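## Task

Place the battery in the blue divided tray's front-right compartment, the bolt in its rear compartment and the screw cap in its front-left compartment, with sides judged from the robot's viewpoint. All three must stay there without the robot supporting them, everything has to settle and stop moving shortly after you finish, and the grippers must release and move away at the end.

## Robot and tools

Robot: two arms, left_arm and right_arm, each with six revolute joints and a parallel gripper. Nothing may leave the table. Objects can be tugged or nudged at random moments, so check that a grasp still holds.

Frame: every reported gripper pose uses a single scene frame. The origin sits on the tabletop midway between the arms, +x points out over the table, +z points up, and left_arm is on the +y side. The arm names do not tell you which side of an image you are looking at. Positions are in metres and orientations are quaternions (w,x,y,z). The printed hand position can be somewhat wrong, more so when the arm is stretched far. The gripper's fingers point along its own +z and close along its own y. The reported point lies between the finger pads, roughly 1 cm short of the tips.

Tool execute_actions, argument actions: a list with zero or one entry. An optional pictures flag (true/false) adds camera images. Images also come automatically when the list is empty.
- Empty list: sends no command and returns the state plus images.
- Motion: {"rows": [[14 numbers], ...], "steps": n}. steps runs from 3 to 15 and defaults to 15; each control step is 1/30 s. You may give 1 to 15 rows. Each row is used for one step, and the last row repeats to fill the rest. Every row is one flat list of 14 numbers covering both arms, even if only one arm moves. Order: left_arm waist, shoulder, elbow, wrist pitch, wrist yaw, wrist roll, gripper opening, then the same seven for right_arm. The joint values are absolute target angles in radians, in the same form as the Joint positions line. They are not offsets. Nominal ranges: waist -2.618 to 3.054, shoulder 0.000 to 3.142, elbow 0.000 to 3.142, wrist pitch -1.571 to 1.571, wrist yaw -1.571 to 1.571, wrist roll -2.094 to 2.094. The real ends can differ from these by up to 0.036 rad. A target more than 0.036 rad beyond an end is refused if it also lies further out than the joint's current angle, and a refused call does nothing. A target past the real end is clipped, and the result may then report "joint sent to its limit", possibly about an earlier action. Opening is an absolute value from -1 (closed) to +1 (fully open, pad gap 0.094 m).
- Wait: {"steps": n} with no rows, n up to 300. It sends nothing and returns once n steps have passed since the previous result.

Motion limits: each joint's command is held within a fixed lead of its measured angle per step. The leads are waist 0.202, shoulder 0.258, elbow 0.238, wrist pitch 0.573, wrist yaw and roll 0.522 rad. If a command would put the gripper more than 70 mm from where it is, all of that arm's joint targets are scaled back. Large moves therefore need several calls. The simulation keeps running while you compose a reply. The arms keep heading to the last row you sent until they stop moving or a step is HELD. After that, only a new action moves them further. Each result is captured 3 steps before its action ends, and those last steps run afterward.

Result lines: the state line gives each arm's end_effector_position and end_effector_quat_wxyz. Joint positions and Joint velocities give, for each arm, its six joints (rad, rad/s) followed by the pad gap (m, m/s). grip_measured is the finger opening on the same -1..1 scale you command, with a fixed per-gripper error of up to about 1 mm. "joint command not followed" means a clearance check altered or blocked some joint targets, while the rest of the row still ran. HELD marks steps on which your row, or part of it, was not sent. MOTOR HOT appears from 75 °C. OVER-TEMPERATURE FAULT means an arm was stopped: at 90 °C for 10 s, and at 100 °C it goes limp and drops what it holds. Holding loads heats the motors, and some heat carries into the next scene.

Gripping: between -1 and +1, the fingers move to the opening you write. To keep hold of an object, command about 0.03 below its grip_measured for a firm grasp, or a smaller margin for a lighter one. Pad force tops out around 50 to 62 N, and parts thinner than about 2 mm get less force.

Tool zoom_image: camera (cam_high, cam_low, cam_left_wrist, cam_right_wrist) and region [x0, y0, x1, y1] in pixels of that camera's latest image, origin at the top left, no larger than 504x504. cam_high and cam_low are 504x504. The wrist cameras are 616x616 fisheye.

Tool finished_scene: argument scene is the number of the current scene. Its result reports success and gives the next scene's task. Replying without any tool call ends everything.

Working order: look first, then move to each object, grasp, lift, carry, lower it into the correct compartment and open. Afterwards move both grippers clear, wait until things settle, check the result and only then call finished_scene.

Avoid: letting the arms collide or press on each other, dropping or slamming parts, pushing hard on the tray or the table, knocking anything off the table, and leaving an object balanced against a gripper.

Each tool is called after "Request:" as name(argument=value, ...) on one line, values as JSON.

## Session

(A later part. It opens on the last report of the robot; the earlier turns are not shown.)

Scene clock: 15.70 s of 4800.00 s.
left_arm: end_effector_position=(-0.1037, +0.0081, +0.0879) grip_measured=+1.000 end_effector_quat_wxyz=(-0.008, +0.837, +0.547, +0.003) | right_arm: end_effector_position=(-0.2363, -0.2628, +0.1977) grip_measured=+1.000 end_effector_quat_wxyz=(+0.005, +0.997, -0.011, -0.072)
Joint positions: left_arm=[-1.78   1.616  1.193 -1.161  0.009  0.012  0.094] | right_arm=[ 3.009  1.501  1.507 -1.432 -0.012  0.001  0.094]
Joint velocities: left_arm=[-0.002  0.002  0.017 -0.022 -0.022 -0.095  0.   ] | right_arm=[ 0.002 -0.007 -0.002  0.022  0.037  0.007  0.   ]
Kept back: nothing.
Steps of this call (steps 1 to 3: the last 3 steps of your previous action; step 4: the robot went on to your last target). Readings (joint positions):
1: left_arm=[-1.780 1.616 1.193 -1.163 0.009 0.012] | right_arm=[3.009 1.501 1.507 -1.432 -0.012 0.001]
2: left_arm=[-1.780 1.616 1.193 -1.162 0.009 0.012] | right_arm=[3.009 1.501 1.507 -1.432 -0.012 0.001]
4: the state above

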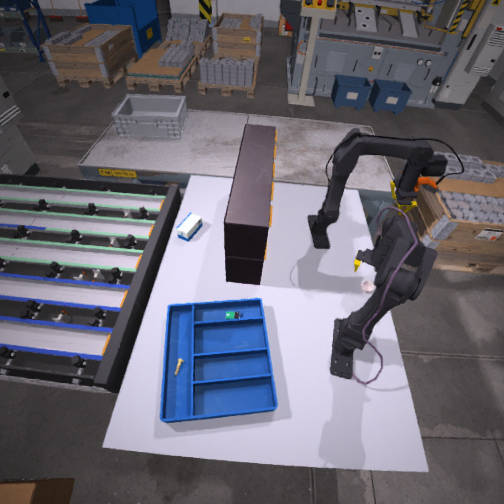

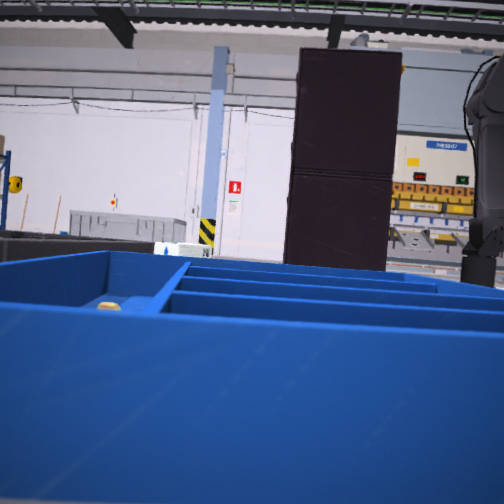

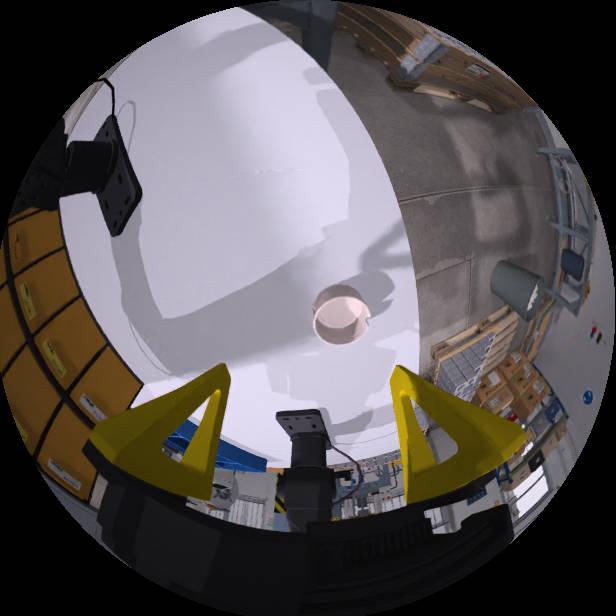

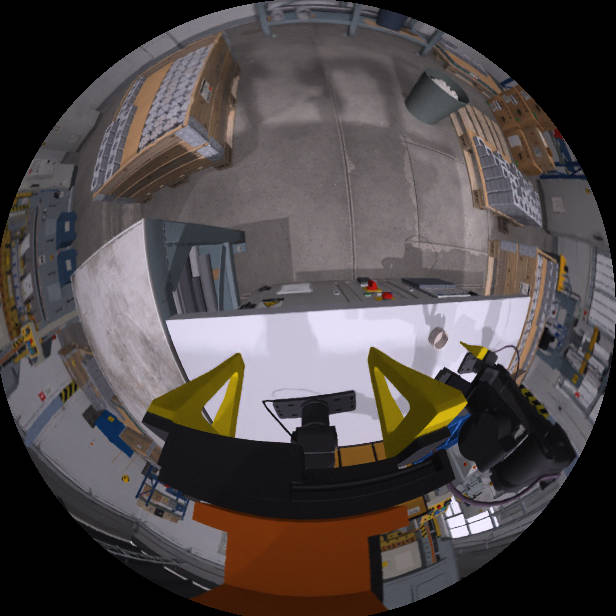

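Request:
execute_actions(actions=[{"rows":[[-1.87,1.62,1.12,-1.04,0,0,0.8,3.0,1.5,1.5,-1.45,0,0,1],[-1.87,1.62,1.12,-1.04,0,0,0.8,3.0,1.5,1.5,-1.45,0,0,1],[-1.87,1.62,1.12,-1.0,0,0,0.8,3.0,1.5,1.5,-1.45,0,0,1],[-1.87,1.62,1.12,-0.97,0,0,0.8,3.0,1.5,1.5,-1.45,0,0,1],[-1.87,1.68,0.985,-0.85,0,0,0.6,3.0,1.5,1.5,-1.45,0,0,1]]}])

Request:
execute_actions(actions=[{"steps":6}], pictures=true)

Scene clock: 16.27 s of 4800.00 s.
left_arm: end_effector_position=(-0.1203, +0.0289, +0.0176) grip_measured=+0.602 end_effector_quat_wxyz=(-0.014, +0.861, +0.508, +0.021) | right_arm: end_effector_position=(-0.2363, -0.2628, +0.1977) grip_measured=+1.000 end_effector_quat_wxyz=(+0.005, +0.997, -0.011, -0.072)
Joint positions: left_arm=[-1.873  1.695  0.982 -0.907  0.002  0.01   0.075] | right_arm=[ 3.009  1.501  1.507 -1.432 -0.012  0.001  0.094]
Joint velocities: left_arm=[ 0.007 -0.017  0.017  0.154 -0.022 -0.022 -0.001] | right_arm=[-0.002 -0.007  0.007  0.007  0.007 -0.007  0.   ]
Steps of this call (steps 1 to 5: the robot went on to your last target; steps 6 to 17: the first 12 steps of this action). Readings (joint positions):
6: left_arm=[-1.788 1.616 1.184 -1.145 0.005 0.011] | right_arm=[3.009 1.501 1.507 -1.432 -0.012 0.001]
7: left_arm=[-1.807 1.615 1.169 -1.122 0.001 0.010] | right_arm=[3.009 1.501 1.507 -1.432 -0.012 0.001]
9: left_arm=[-1.852 1.618 1.140 -1.081 0.001 0.010] | right_arm=[3.009 1.501 1.507 -1.432 -0.012 0.001]
13: left_arm=[-1.873 1.660 1.020 -0.941 0.002 0.010] | right_arm=[3.009 1.501 1.507 -1.432 -0.012 0.001]
17: the state above

Scene clock: 16.47 s of 4800.00 s.
left_arm: end_effector_position=(-0.1248, +0.0207, +0.0173) grip_measured=+0.602 end_effector_quat_wxyz=(-0.004, +0.862, +0.508, +0.004) | right_arm: end_effector_position=(-0.2363, -0.2628, +0.1977) grip_measured=+1.000 end_effector_quat_wxyz=(+0.005, +0.997, -0.011, -0.072)
Joint positions: left_arm=[-1.873  1.695  0.982 -0.87   0.002  0.01   0.075] | right_arm=[ 3.009  1.501  1.507 -1.432 -0.012  0.001  0.094]
Joint velocities: left_arm=[-0.012 -0.007  0.002  0.051  0.022 -0.022 -0.001] | right_arm=[-0.022  0.002  0.012  0.007  0.081 -0.037  0.   ]
Kept back: nothing.
Steps of this call (steps 1 to 3: the last 3 steps of your previous action; steps 4 to 6: the robot went on to your last target). Readings (joint positions):
1: left_arm=[-1.873 1.695 0.982 -0.899 0.002 0.010] | right_arm=[3.009 1.501 1.507 -1.432 -0.012 0.001]
2: left_arm=[-1.873 1.695 0.982 -0.889 0.002 0.010] | right_arm=[3.009 1.501 1.507 -1.432 -0.012 0.001]
4: left_arm=[-1.873 1.695 0.982 -0.877 0.002 0.010] | right_arm=[3.009 1.501 1.507 -1.432 -0.012 0.001]
6: the state above

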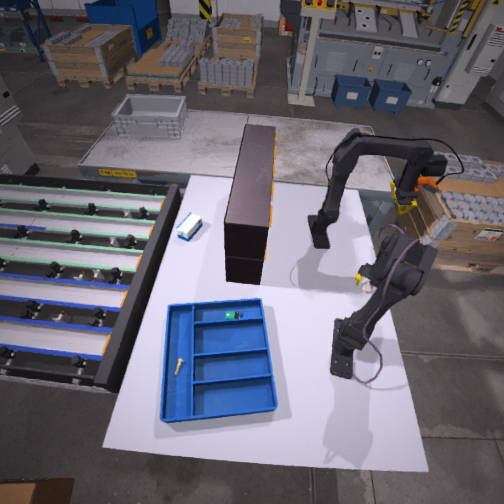

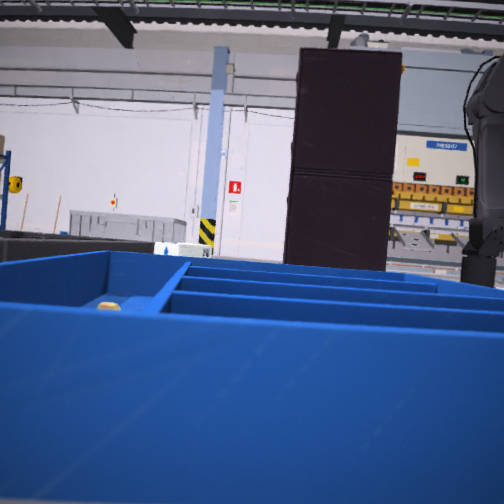

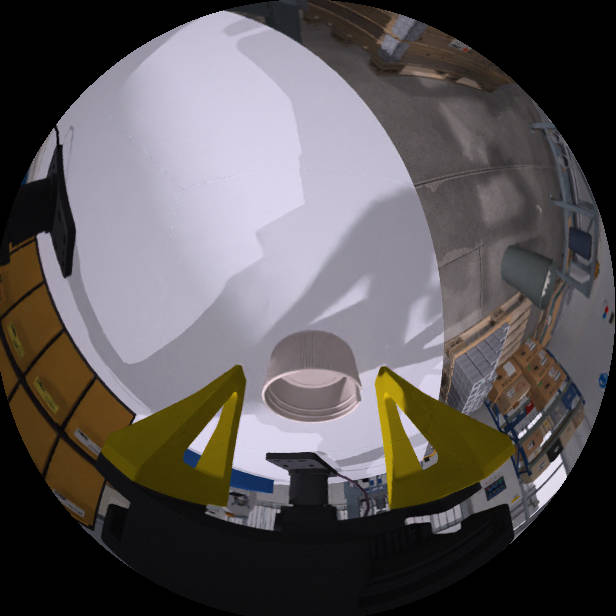

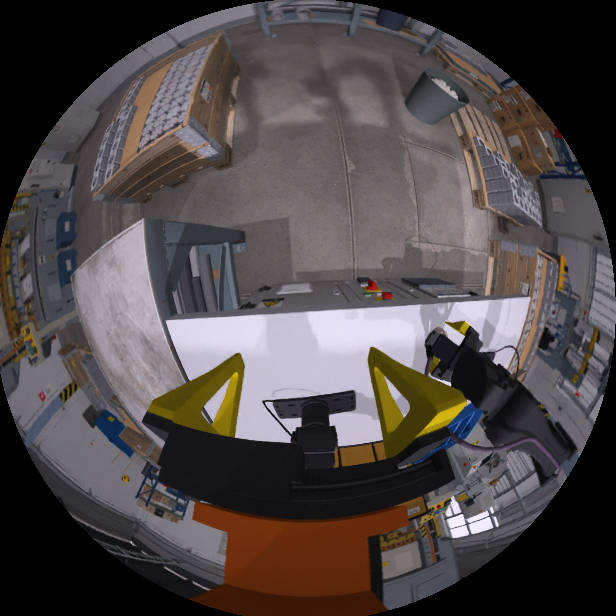

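Request:
execute_actions(actions=[{"rows":[[-1.87,1.68,0.985,-0.85,0,0,-0.06,3.0,1.5,1.5,-1.45,0,0,1]],"steps":13}])

Scene clock: 16.83 s of 4800.00 s.
left_arm: end_effector_position=(-0.1257, +0.0189, +0.0173) grip_measured=-0.052 end_effector_quat_wxyz=(-0.002, +0.862, +0.508, +0.001) | right_arm: end_effector_position=(-0.2363, -0.2628, +0.1977) grip_measured=+1.000 end_effector_quat_wxyz=(+0.005, +0.997, -0.011, -0.072)
Joint positions: left_arm=[-1.873  1.695  0.982 -0.861  0.002  0.01   0.045] | right_arm=[ 3.009  1.501  1.507 -1.432 -0.012  0.001  0.094]
Joint velocities: left_arm=[-0.002  0.007  0.012  0.081  0.037  0.007 -0.001] | right_arm=[ 0.007  0.002 -0.007 -0.051 -0.081  0.022  0.   ]
Steps of this call (step 1: the robot went on to your last target; steps 2 to 11: the first 10 steps of this action). Readings (joint positions):
2: left_arm=[-1.873 1.695 0.982 -0.865 0.002 0.010] | right_arm=[3.009 1.501 1.507 -1.432 -0.012 0.001]
3: left_arm=[-1.873 1.695 0.982 -0.864 0.002 0.010] | right_arm=[3.009 1.501 1.507 -1.432 -0.012 0.001]
5: left_arm=[-1.873 1.695 0.982 -0.862 0.002 0.010] | right_arm=[3.009 1.501 1.507 -1.432 -0.012 0.001]
9: left_arm=[-1.873 1.695 0.982 -0.861 0.002 0.010] | right_arm=[3.009 1.501 1.507 -1.432 -0.012 0.001]
11: the state above

Request:
execute_actions(actions=[{"rows":[[-1.87,1.68,0.985,-0.85,0,0,-0.11,3.0,1.5,1.5,-1.45,0,0,1]],"steps":7}], pictures=true)

Scene clock: 17.10 s of 4800.00 s.
left_arm: end_effector_position=(-0.1259, +0.0186, +0.0173) grip_measured=-0.081 end_effector_quat_wxyz=(-0.002, +0.862, +0.508, +0.000) | right_arm: end_effector_position=(-0.2363, -0.2628, +0.1977) grip_measured=+1.000 end_effector_quat_wxyz=(+0.005, +0.997, -0.011, -0.072)
Joint positions: left_arm=[-1.873  1.695  0.982 -0.86   0.002  0.01   0.043] | right_arm=[ 3.009  1.501  1.507 -1.432 -0.012  0.001  0.094]
Joint velocities: left_arm=[-0.002 -0.002  0.007  0.022 -0.022 -0.066 -0.001] | right_arm=[-0.007  0.017 -0.007  0.007 -0.007 -0.139  0.   ]
Steps of this call (steps 1 to 3: the last 3 steps of your previous action; step 4: the robot went on to your last target; steps 5 to 8: the first 4 steps of this action). Readings (joint positions):
5: left_arm=[-1.873 1.695 0.982 -0.861 0.002 0.010] | right_arm=[3.009 1.501 1.507 -1.432 -0.012 0.001]
6: left_arm=[-1.873 1.695 0.982 -0.861 0.002 0.010] | right_arm=[3.009 1.501 1.507 -1.432 -0.012 0.001]
8: the state above

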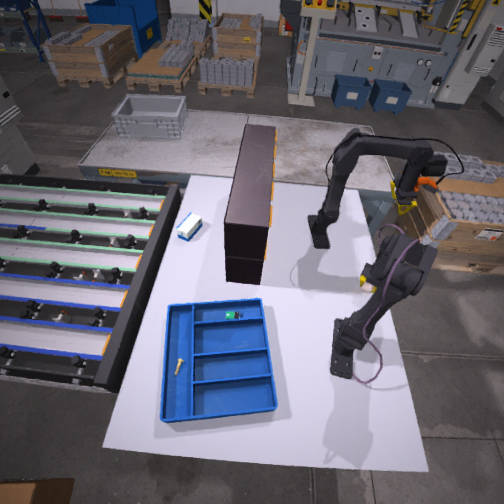

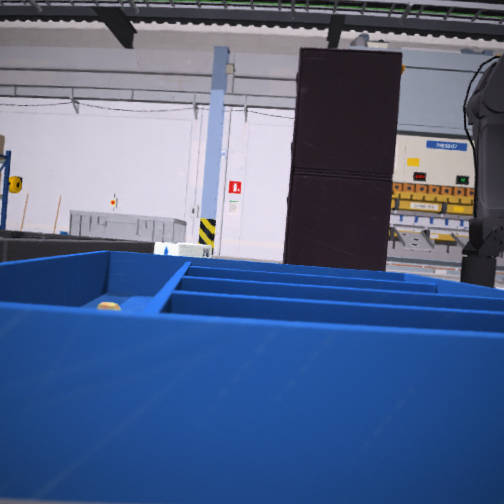

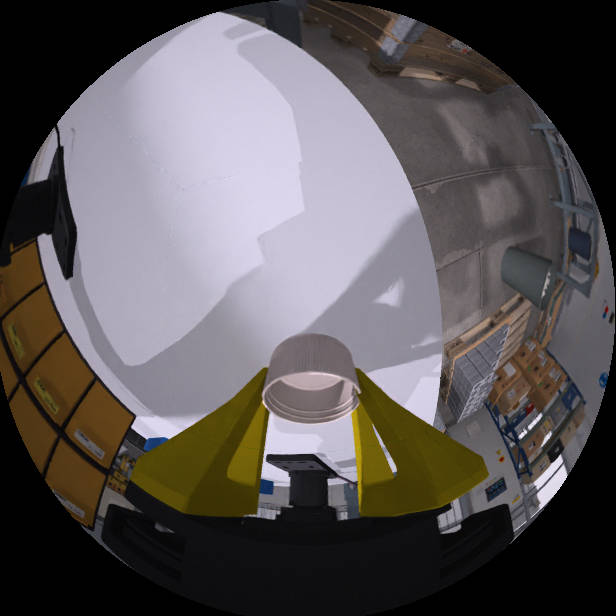

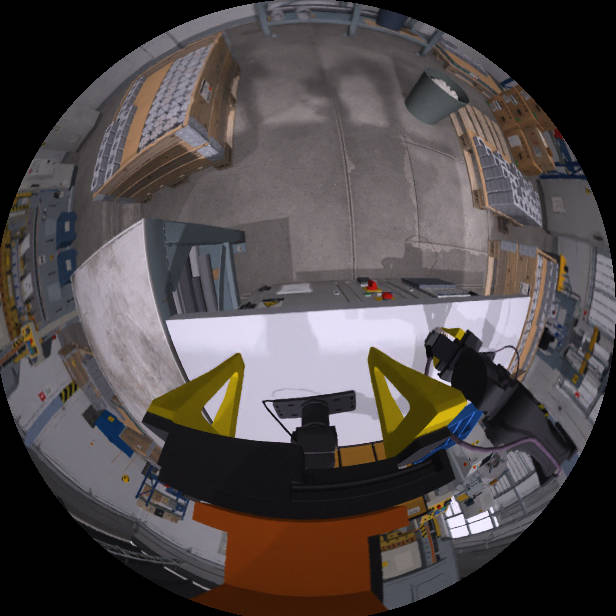

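Request:
execute_actions(actions=[{"rows":[[-1.87,1.35,1.15,-1.33,0,0.3,-0.11,3.0,1.5,1.5,-1.45,0,0,1]],"steps":12}])

Request:
execute_actions(actions=[{"rows":[[-0.2,1.35,1.18,-1.35,0,0.5,-0.11,3.0,1.5,1.5,-1.45,0,0,1]]}])

Request:
execute_actions(actions=[{"rows":[[0.1,1.35,1.2,-1.35,0,0.5,-0.11,3.0,1.5,1.5,-1.45,0,0,1]],"steps":12}])

Request:
execute_actions(actions=[{"rows":[[0.58,1.7,1.55,-1.35,0,-0.4,-0.11,3.0,1.5,1.5,-1.45,0,0,1]],"steps":12}])

Request:
execute_actions(actions=[{"rows":[[0.58,2.08,1.91,-1.34,0,-0.5,-0.11,3.0,1.5,1.5,-1.45,0,0,1]]}])

Request:
execute_actions(actions=[{"rows":[[0.58,2.08,1.91,-1.34,0,-1.27,-0.11,3.0,1.5,1.5,-1.45,0,0,1]]}], pictures=true)

Scene clock: 24.30 s of 4800.00 s.
left_arm: end_effector_position=(-0.1141, +0.0404, +0.1408) grip_measured=-0.081 end_effector_quat_wxyz=(+0.048, +0.909, +0.409, -0.064) | right_arm: end_effector_position=(-0.2363, -0.2628, +0.1977) grip_measured=+1.000 end_effector_quat_wxyz=(+0.005, +0.997, -0.011, -0.072)
Joint positions: left_arm=[-1.873  1.343  1.144 -1.212  0.002  0.23   0.043] | right_arm=[ 3.009  1.501  1.507 -1.432 -0.012  0.001  0.094]
Joint velocities: left_arm=[-0.002 -0.559  0.237 -0.711  0.081  0.315  0.001] | right_arm=[-0.017 -0.017 -0.002  0.066 -0.037 -0.022  0.   ]
Steps of this call (steps 1 to 3: the last 3 steps of your previous action; steps 4 to 15: the robot went on to your last target; steps 16 to 90: nothing new was sent; then 3.90 s passed at rest; steps 91 to 99: the first 9 steps of this action). Readings (joint positions):
91: left_arm=[-1.873 1.684 0.991 -0.888 0.002 0.035] | right_arm=[3.009 1.501 1.507 -1.432 -0.012 0.001]
92: left_arm=[-1.873 1.658 1.007 -0.944 0.002 0.066] | right_arm=[3.009 1.501 1.507 -1.432 -0.012 0.001]
94: left_arm=[-1.873 1.566 1.046 -1.040 0.002 0.120] | right_arm=[3.009 1.501 1.507 -1.432 -0.012 0.001]
98: left_arm=[-1.873 1.368 1.132 -1.187 0.002 0.215] | right_arm=[3.009 1.501 1.507 -1.432 -0.012 0.001]
99: the state above

Scene clock: 24.80 s of 4800.00 s.
left_arm: end_effector_position=(+0.0777, +0.0460, +0.1379) grip_measured=-0.081 end_effector_quat_wxyz=(+0.025, +0.758, +0.652, -0.012) | right_arm: end_effector_position=(-0.2363, -0.2628, +0.1977) grip_measured=+1.000 end_effector_quat_wxyz=(+0.005, +0.997, -0.011, -0.072)
Joint positions: left_arm=[-1.055  1.35   1.149 -1.313  0.003  0.473  0.043] | right_arm=[ 3.009  1.501  1.507 -1.432 -0.012  0.001  0.094]
Joint velocities: left_arm=[ 2.098 -0.002 -0.002  0.037 -0.022  0.139 -0.   ] | right_arm=[ 0.002 -0.007  0.012  0.007  0.007 -0.022  0.   ]
Steps of this call (steps 1 to 3: the last 3 steps of your previous action; steps 4 to 15: the first 12 steps of this action). Readings (joint positions):
4: left_arm=[-1.849 1.339 1.149 -1.281 0.014 0.295] | right_arm=[3.009 1.501 1.507 -1.432 -0.012 0.001]
5: left_arm=[-1.791 1.342 1.149 -1.292 0.019 0.335] | right_arm=[3.009 1.501 1.507 -1.432 -0.012 0.001]
7: left_arm=[-1.644 1.348 1.149 -1.302 0.014 0.391] | right_arm=[3.009 1.501 1.507 -1.432 -0.012 0.001]
11: left_arm=[-1.350 1.350 1.149 -1.310 0.007 0.449] | right_arm=[3.009 1.501 1.507 -1.432 -0.012 0.001]
15: the state above

Scene clock: 25.20 s of 4800.00 s.
left_arm: end_effector_position=(+0.2229, +0.1798, +0.1446) grip_measured=-0.081 end_effector_quat_wxyz=(+0.037, +0.414, +0.910, +0.002) | right_arm: end_effector_position=(-0.2363, -0.2628, +0.1977) grip_measured=+1.000 end_effector_quat_wxyz=(+0.005, +0.997, -0.011, -0.072)
Joint positions: left_arm=[-0.172  1.352  1.176 -1.319 -0.     0.488  0.043] | right_arm=[ 3.009  1.501  1.507 -1.432 -0.012  0.001  0.094]
Joint velocities: left_arm=[ 2.073 -0.002  0.002  0.007 -0.066 -0.022 -0.002] | right_arm=[-0.002  0.027 -0.007 -0.007 -0.022 -0.007  0.   ]
Steps of this call (steps 1 to 3: the last 3 steps of your previous action; steps 4 to 12: the first 9 steps of this action). Readings (joint positions):
4: left_arm=[-0.761 1.351 1.152 -1.317 0.001 0.482] | right_arm=[3.009 1.501 1.507 -1.432 -0.012 0.001]
5: left_arm=[-0.687 1.352 1.158 -1.319 0.001 0.484] | right_arm=[3.009 1.501 1.507 -1.432 -0.012 0.001]
7: left_arm=[-0.540 1.352 1.170 -1.319 0.001 0.485] | right_arm=[3.009 1.501 1.507 -1.432 -0.012 0.001]
11: left_arm=[-0.246 1.352 1.176 -1.319 -0.000 0.488] | right_arm=[3.009 1.501 1.507 -1.432 -0.012 0.001]
12: the state above

Scene clock: 25.60 s of 4800.00 s.
left_arm: end_effector_position=(+0.3107, +0.3811, +0.1389) grip_measured=-0.081 end_effector_quat_wxyz=(+0.029, -0.277, +0.960, +0.003) | right_arm: end_effector_position=(-0.2363, -0.2628, +0.1977) grip_measured=+1.000 end_effector_quat_wxyz=(+0.005, +0.997, -0.011, -0.072)
Joint positions: left_arm=[ 0.561  1.729  1.519 -1.302 -0.001 -0.194  0.043] | right_arm=[ 3.009  1.501  1.507 -1.432 -0.012  0.001  0.094]
Joint velocities: left_arm=[ 1.253  0.076  0.002 -0.022 -0.154 -1.37  -0.001] | right_arm=[ 0.007  0.002 -0.002 -0.037 -0.051  0.081  0.   ]
Steps of this call (steps 1 to 3: the last 3 steps of your previous action; steps 4 to 12: the first 9 steps of this action). Readings (joint positions):
4: left_arm=[0.095 1.381 1.207 -1.349 -0.003 0.424] | right_arm=[3.009 1.501 1.507 -1.432 -0.012 0.001]
5: left_arm=[0.153 1.442 1.276 -1.385 -0.001 0.339] | right_arm=[3.009 1.501 1.507 -1.432 -0.012 0.001]
7: left_arm=[0.264 1.577 1.408 -1.370 0.001 0.180] | right_arm=[3.009 1.501 1.507 -1.432 -0.012 0.001]
11: left_arm=[0.511 1.723 1.518 -1.303 0.005 -0.144] | right_arm=[3.009 1.501 1.507 -1.432 -0.012 0.001]
12: the state above

Scene clock: 26.10 s of 4800.00 s.
left_arm: end_effector_position=(+0.3847, +0.4207, +0.0965) grip_measured=-0.081 end_effector_quat_wxyz=(+0.006, -0.419, +0.908, +0.003) | right_arm: end_effector_position=(-0.2363, -0.2628, +0.1977) grip_measured=+1.000 end_effector_quat_wxyz=(+0.005, +0.997, -0.011, -0.072)
Joint positions: left_arm=[ 0.584  2.114  1.875 -1.321 -0.007 -0.475  0.043] | right_arm=[ 3.009  1.501  1.507 -1.432 -0.012  0.001  0.094]
Joint velocities: left_arm=[-0.002 -0.115 -0.002 -0.066 -0.022 -0.139  0.001] | right_arm=[ 0.002 -0.007 -0.012 -0.007  0.007 -0.037  0.   ]
Steps of this call (steps 1 to 3: the last 3 steps of your previous action; steps 4 to 15: the first 12 steps of this action). Readings (joint positions):
4: left_arm=[0.607 1.755 1.558 -1.357 -0.013 -0.325] | right_arm=[3.009 1.501 1.507 -1.432 -0.012 0.001]
5: left_arm=[0.600 1.818 1.644 -1.395 -0.012 -0.358] | right_arm=[3.009 1.501 1.507 -1.432 -0.012 0.001]
7: left_arm=[0.589 1.961 1.802 -1.370 -0.010 -0.404] | right_arm=[3.009 1.501 1.507 -1.432 -0.012 0.001]
11: left_arm=[0.584 2.106 1.875 -1.310 -0.007 -0.454] | right_arm=[3.009 1.501 1.507 -1.432 -0.012 0.001]
15: the state above

Scene clock: 26.60 s of 4800.00 s.
left_arm: end_effector_position=(+0.3834, +0.4200, +0.1017) grip_measured=-0.081 end_effector_quat_wxyz=(-0.009, +0.711, -0.703, +0.001) | right_arm: end_effector_position=(-0.2363, -0.2628, +0.1977) grip_measured=+1.000 end_effector_quat_wxyz=(+0.005, +0.997, -0.011, -0.072)
Joint positions: left_arm=[ 0.584  2.101  1.875 -1.327 -0.006 -1.191  0.043] | right_arm=[ 3.009  1.501  1.507 -1.432 -0.012  0.001  0.094]
Joint velocities: left_arm=[-0.002 -0.017 -0.012 -0.051 -0.037 -0.447  0.   ] | right_arm=[-0.002 -0.017 -0.007 -0.051 -0.037  0.022  0.   ]
Steps of this call (steps 1 to 3: the last 3 steps of your previous action; steps 4 to 15: the first 12 steps of this action). Readings (joint positions):
4: left_arm=[0.584 2.102 1.875 -1.325 -0.007 -0.554] | right_arm=[3.009 1.501 1.507 -1.432 -0.012 0.001]
5: left_arm=[0.584 2.101 1.875 -1.326 -0.007 -0.653] | right_arm=[3.009 1.501 1.507 -1.432 -0.012 0.001]
7: left_arm=[0.584 2.101 1.875 -1.327 -0.007 -0.847] | right_arm=[3.009 1.501 1.507 -1.432 -0.012 0.001]
11: left_arm=[0.584 2.101 1.875 -1.327 -0.007 -1.092] | right_arm=[3.009 1.501 1.507 -1.432 -0.012 0.001]
15: the state above

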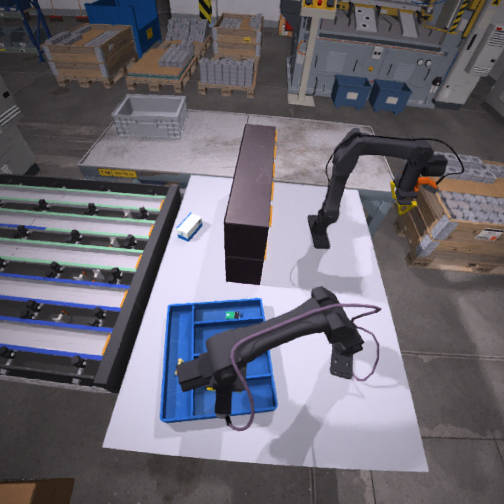

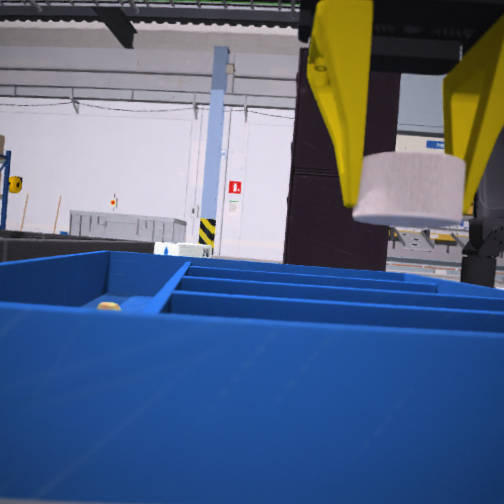

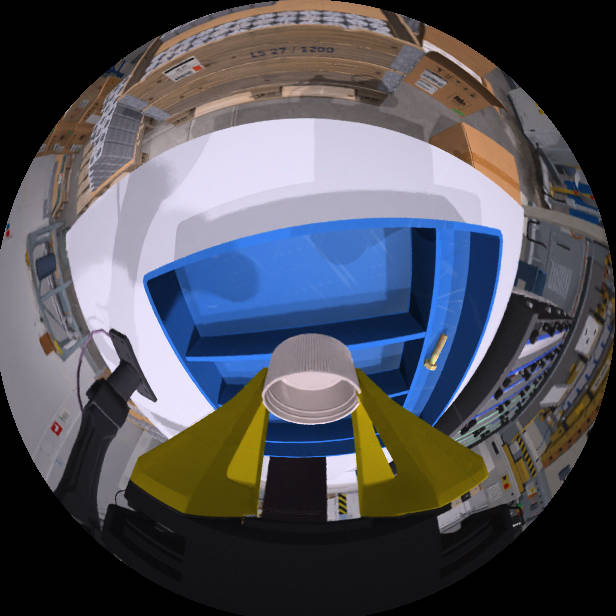

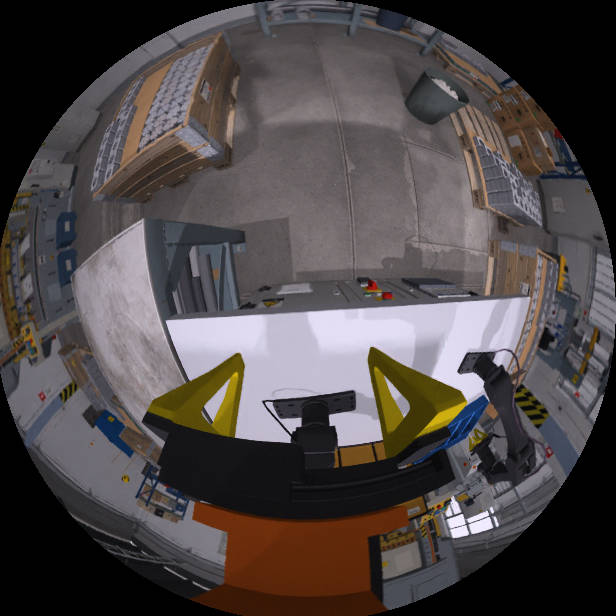

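Request:
execute_actions(actions=[{"rows":[[0.645,2.09,1.85,-1.27,0,-1.2,-0.11,3.0,1.5,1.5,-1.45,0,0,1],[0.645,2.09,1.85,-1.27,0,-1.2,-0.11,3.0,1.5,1.5,-1.45,0,0,1],[0.645,2.09,1.85,-1.27,0,-1.2,-0.11,3.0,1.5,1.5,-1.45,0,0,1],[0.645,2.105,1.79,-1.2,0,-1.2,-0.11,3.0,1.5,1.5,-1.45,0,0,1]],"steps":14}], pictures=true)

Scene clock: 27.07 s of 4800.00 s.
left_arm: end_effector_position=(+0.3767, +0.4461, +0.0772) grip_measured=-0.081 end_effector_quat_wxyz=(-0.013, +0.741, -0.671, +0.005) | right_arm: end_effector_position=(-0.2363, -0.2628, +0.1977) grip_measured=+1.000 end_effector_quat_wxyz=(+0.005, +0.997, -0.011, -0.072)
Joint positions: left_arm=[ 0.65   2.113  1.797 -1.226 -0.    -1.213  0.043] | right_arm=[ 3.009  1.501  1.507 -1.432 -0.012  0.001  0.094]
Joint velocities: left_arm=[-0.022 -0.007 -0.032  0.051  0.022 -0.007 -0.001] | right_arm=[ 0.012  0.007 -0.017 -0.007 -0.037 -0.051  0.   ]
Steps of this call (steps 1 to 3: the last 3 steps of your previous action; steps 4 to 14: the first 11 steps of this action). Readings (joint positions):
4: left_arm=[0.588 2.101 1.873 -1.323 -0.004 -1.224] | right_arm=[3.009 1.501 1.507 -1.432 -0.012 0.001]
5: left_arm=[0.595 2.101 1.871 -1.314 -0.001 -1.222] | right_arm=[3.009 1.501 1.507 -1.432 -0.012 0.001]
7: left_arm=[0.619 2.100 1.854 -1.287 -0.000 -1.218] | right_arm=[3.009 1.501 1.507 -1.432 -0.012 0.001]
11: left_arm=[0.651 2.107 1.804 -1.239 -0.000 -1.214] | right_arm=[3.009 1.501 1.507 -1.432 -0.012 0.001]
14: the state above

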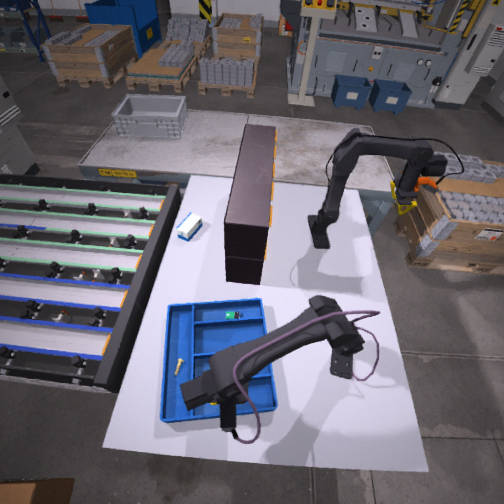

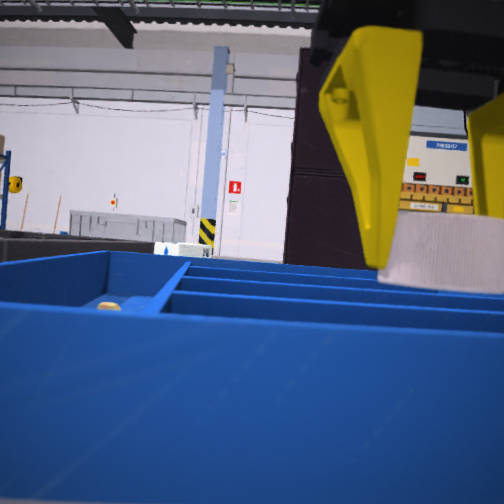

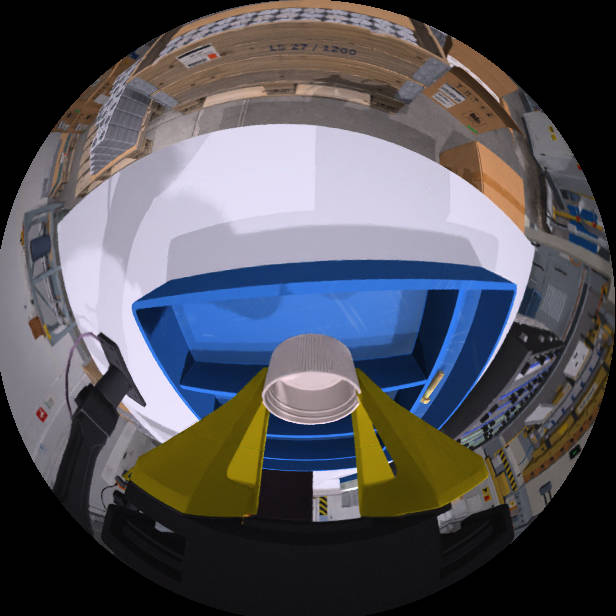

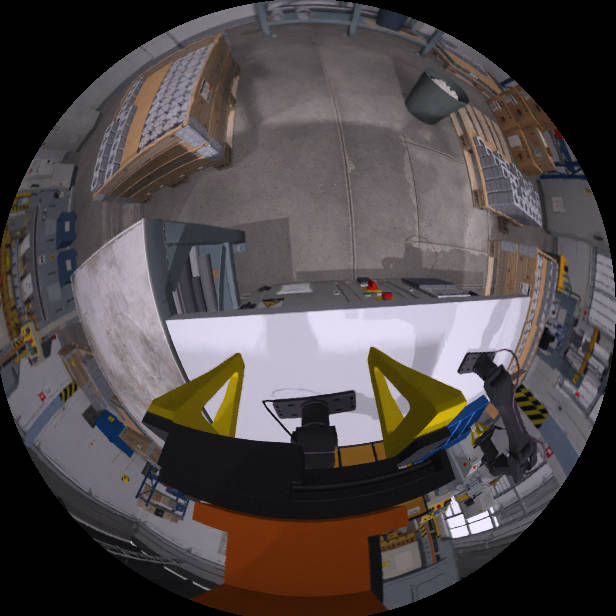

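Request:
execute_actions(actions=[{"rows":[[0.645,2.115,1.74,-1.13,0,-1.2,-0.11,3.0,1.5,1.5,-1.45,0,0,1],[0.645,2.115,1.74,-1.13,0,-1.2,-0.11,3.0,1.5,1.5,-1.45,0,0,1],[0.645,2.115,1.74,-1.12,0,-1.2,-0.11,3.0,1.5,1.5,-1.45,0,0,1],[0.645,2.14,1.68,-1.07,0,-1.2,-0.11,3.0,1.5,1.5,-1.45,0,0,1]]}])

Request:
execute_actions(actions=[{"rows":[[0.645,2.14,1.68,-1.07,0,-1.2,0.4,3.0,1.5,1.5,-1.45,0,0,1]],"steps":8}])

Request:
execute_actions(actions=[{"rows":[[0.645,2.0,1.86,-1.36,0,-1.2,0.4,3.0,1.5,1.5,-1.45,0,0,1]],"steps":10}])

Request:
execute_actions(actions=[{"rows":[[0.9,1.3,1.35,-1.3,0,-0.3,0.4,3.0,1.5,1.5,-1.45,0,0,1]]}], pictures=true)

Scene clock: 27.67 s of 4800.00 s.
left_arm: end_effector_position=(+0.3748, +0.4452, +0.0335) grip_measured=-0.081 end_effector_quat_wxyz=(-0.004, +0.741, -0.672, +0.001) | right_arm: end_effector_position=(-0.2363, -0.2628, +0.1977) grip_measured=+1.000 end_effector_quat_wxyz=(+0.005, +0.997, -0.011, -0.072)
Joint positions: left_arm=[ 0.65   2.153  1.684 -1.094 -0.    -1.211  0.043] | right_arm=[ 3.009  1.501  1.507 -1.432 -0.012  0.001  0.094]
Joint velocities: left_arm=[ 0.007  0.007  0.017  0.081  0.051 -0.037 -0.   ] | right_arm=[-0.002 -0.012  0.012 -0.022 -0.051 -0.022  0.   ]
Steps of this call (steps 1 to 3: the last 3 steps of your previous action; steps 4 to 6: the robot went on to your last target; steps 7 to 18: the first 12 steps of this action). Readings (joint positions):
7: left_arm=[0.650 2.113 1.790 -1.200 -0.000 -1.211] | right_arm=[3.009 1.501 1.507 -1.432 -0.012 0.001]
8: left_arm=[0.650 2.112 1.779 -1.185 -0.000 -1.211] | right_arm=[3.009 1.501 1.507 -1.432 -0.012 0.001]
10: left_arm=[0.650 2.115 1.750 -1.154 -0.000 -1.211] | right_arm=[3.009 1.501 1.507 -1.432 -0.012 0.001]
14: left_arm=[0.650 2.138 1.694 -1.110 -0.000 -1.211] | right_arm=[3.009 1.501 1.507 -1.432 -0.012 0.001]
18: the state above

Scene clock: 27.93 s of 4800.00 s.
left_arm: end_effector_position=(+0.3782, +0.4468, +0.0336) grip_measured=+0.397 end_effector_quat_wxyz=(-0.011, +0.740, -0.672, +0.004) | right_arm: end_effector_position=(-0.2363, -0.2628, +0.1977) grip_measured=+1.000 end_effector_quat_wxyz=(+0.005, +0.997, -0.011, -0.072)
Joint positions: left_arm=[ 0.65   2.153  1.684 -1.079 -0.    -1.211  0.066] | right_arm=[ 3.009  1.501  1.507 -1.432 -0.012  0.001  0.094]
Joint velocities: left_arm=[-0.002  0.002 -0.012 -0.022  0.007 -0.095  0.001] | right_arm=[ 0.017 -0.002  0.007 -0.066  0.022 -0.022  0.   ]
Steps of this call (steps 1 to 3: the last 3 steps of your previous action; steps 4 to 8: the first 5 steps of this action). Readings (joint positions):
4: left_arm=[0.650 2.153 1.684 -1.083 -0.000 -1.211] | right_arm=[3.009 1.501 1.507 -1.432 -0.012 0.001]
5: left_arm=[0.650 2.153 1.684 -1.082 -0.000 -1.211] | right_arm=[3.009 1.501 1.507 -1.432 -0.012 0.001]
7: left_arm=[0.650 2.153 1.684 -1.079 -0.000 -1.211] | right_arm=[3.009 1.501 1.507 -1.432 -0.012 0.001]
8: the state above

Scene clock: 28.27 s of 4800.00 s.
left_arm: end_effector_position=(+0.3763, +0.4459, +0.1148) grip_measured=+0.398 end_effector_quat_wxyz=(-0.045, +0.740, -0.671, +0.018) | right_arm: end_effector_position=(-0.2363, -0.2628, +0.1977) grip_measured=+1.000 end_effector_quat_wxyz=(+0.005, +0.997, -0.011, -0.072)
Joint positions: left_arm=[ 0.65   2.036  1.825 -1.264 -0.    -1.211  0.066] | right_arm=[ 3.009  1.501  1.507 -1.432 -0.012  0.001  0.094]
Joint velocities: left_arm=[-0.002 -0.745  0.447 -0.462 -0.095 -0.007 -0.001] | right_arm=[-0.012  0.007  0.027  0.051  0.081  0.037  0.   ]
Steps of this call (steps 1 to 3: the last 3 steps of your previous action; steps 4 to 10: the first 7 steps of this action). Readings (joint positions):
4: left_arm=[0.650 2.150 1.697 -1.099 -0.000 -1.211] | right_arm=[3.009 1.501 1.507 -1.432 -0.012 0.001]
5: left_arm=[0.650 2.146 1.717 -1.137 -0.000 -1.211] | right_arm=[3.009 1.501 1.507 -1.432 -0.012 0.001]
7: left_arm=[0.650 2.112 1.763 -1.198 -0.000 -1.211] | right_arm=[3.009 1.501 1.507 -1.432 -0.012 0.001]
10: the state above

Scene clock: 28.77 s of 4800.00 s.
left_arm: end_effector_position=(+0.2055, +0.4394, +0.2099) grip_measured=+0.398 end_effector_quat_wxyz=(+0.155, -0.540, +0.827, +0.025) | right_arm: end_effector_position=(-0.2363, -0.2628, +0.1977) grip_measured=+1.000 end_effector_quat_wxyz=(+0.005, +0.997, -0.011, -0.072)
Joint positions: left_arm=[ 0.91   1.299  1.353 -1.309 -0.006 -0.441  0.066] | right_arm=[ 3.009  1.501  1.507 -1.432 -0.012  0.001  0.094]
Joint velocities: left_arm=[-0.11  -0.994  0.017 -0.007 -0.051  0.784  0.   ] | right_arm=[ 0.012  0.007  0.002 -0.022 -0.051 -0.022  0.   ]
Steps of this call (steps 1 to 3: the last 3 steps of your previous action; steps 4 to 15: the first 12 steps of this action). Readings (joint positions):
4: left_arm=[0.662 1.957 1.824 -1.281 0.005 -1.161] | right_arm=[3.009 1.501 1.507 -1.432 -0.012 0.001]
5: left_arm=[0.682 1.915 1.765 -1.262 0.012 -1.094] | right_arm=[3.009 1.501 1.507 -1.432 -0.012 0.001]
7: left_arm=[0.762 1.814 1.647 -1.263 0.014 -0.960] | right_arm=[3.009 1.501 1.507 -1.432 -0.012 0.001]
11: left_arm=[0.914 1.536 1.392 -1.274 -0.003 -0.628] | right_arm=[3.009 1.501 1.507 -1.432 -0.012 0.001]
15: the state above

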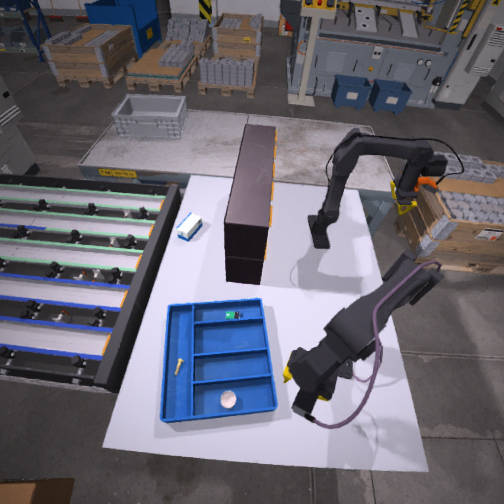

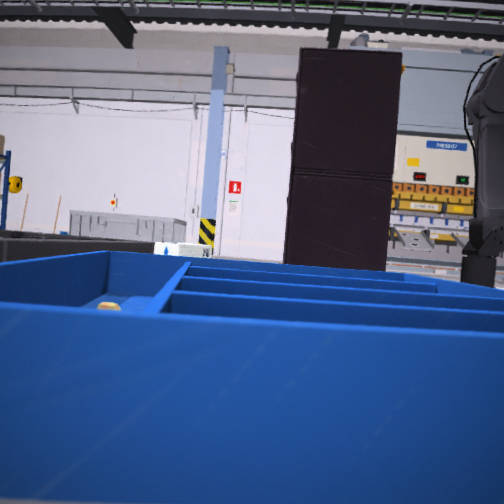

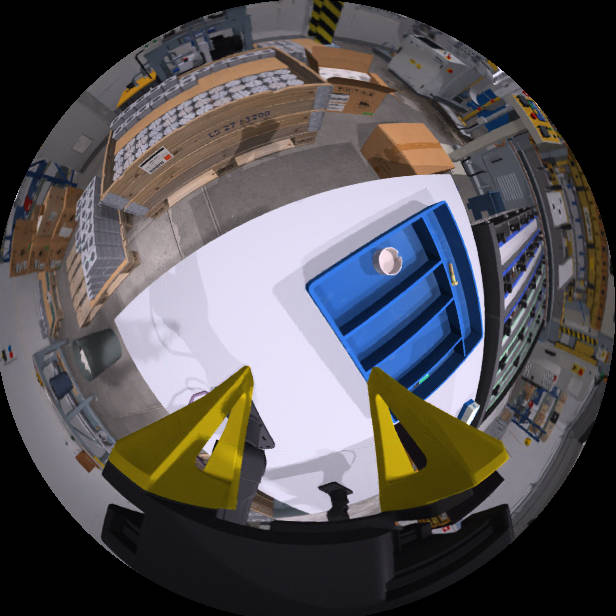

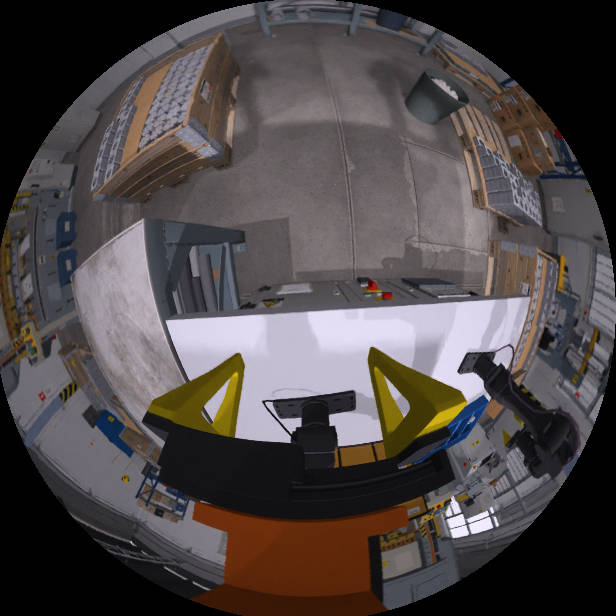

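Request:
finished_scene(scene=2)

The scene is finished: the task was done.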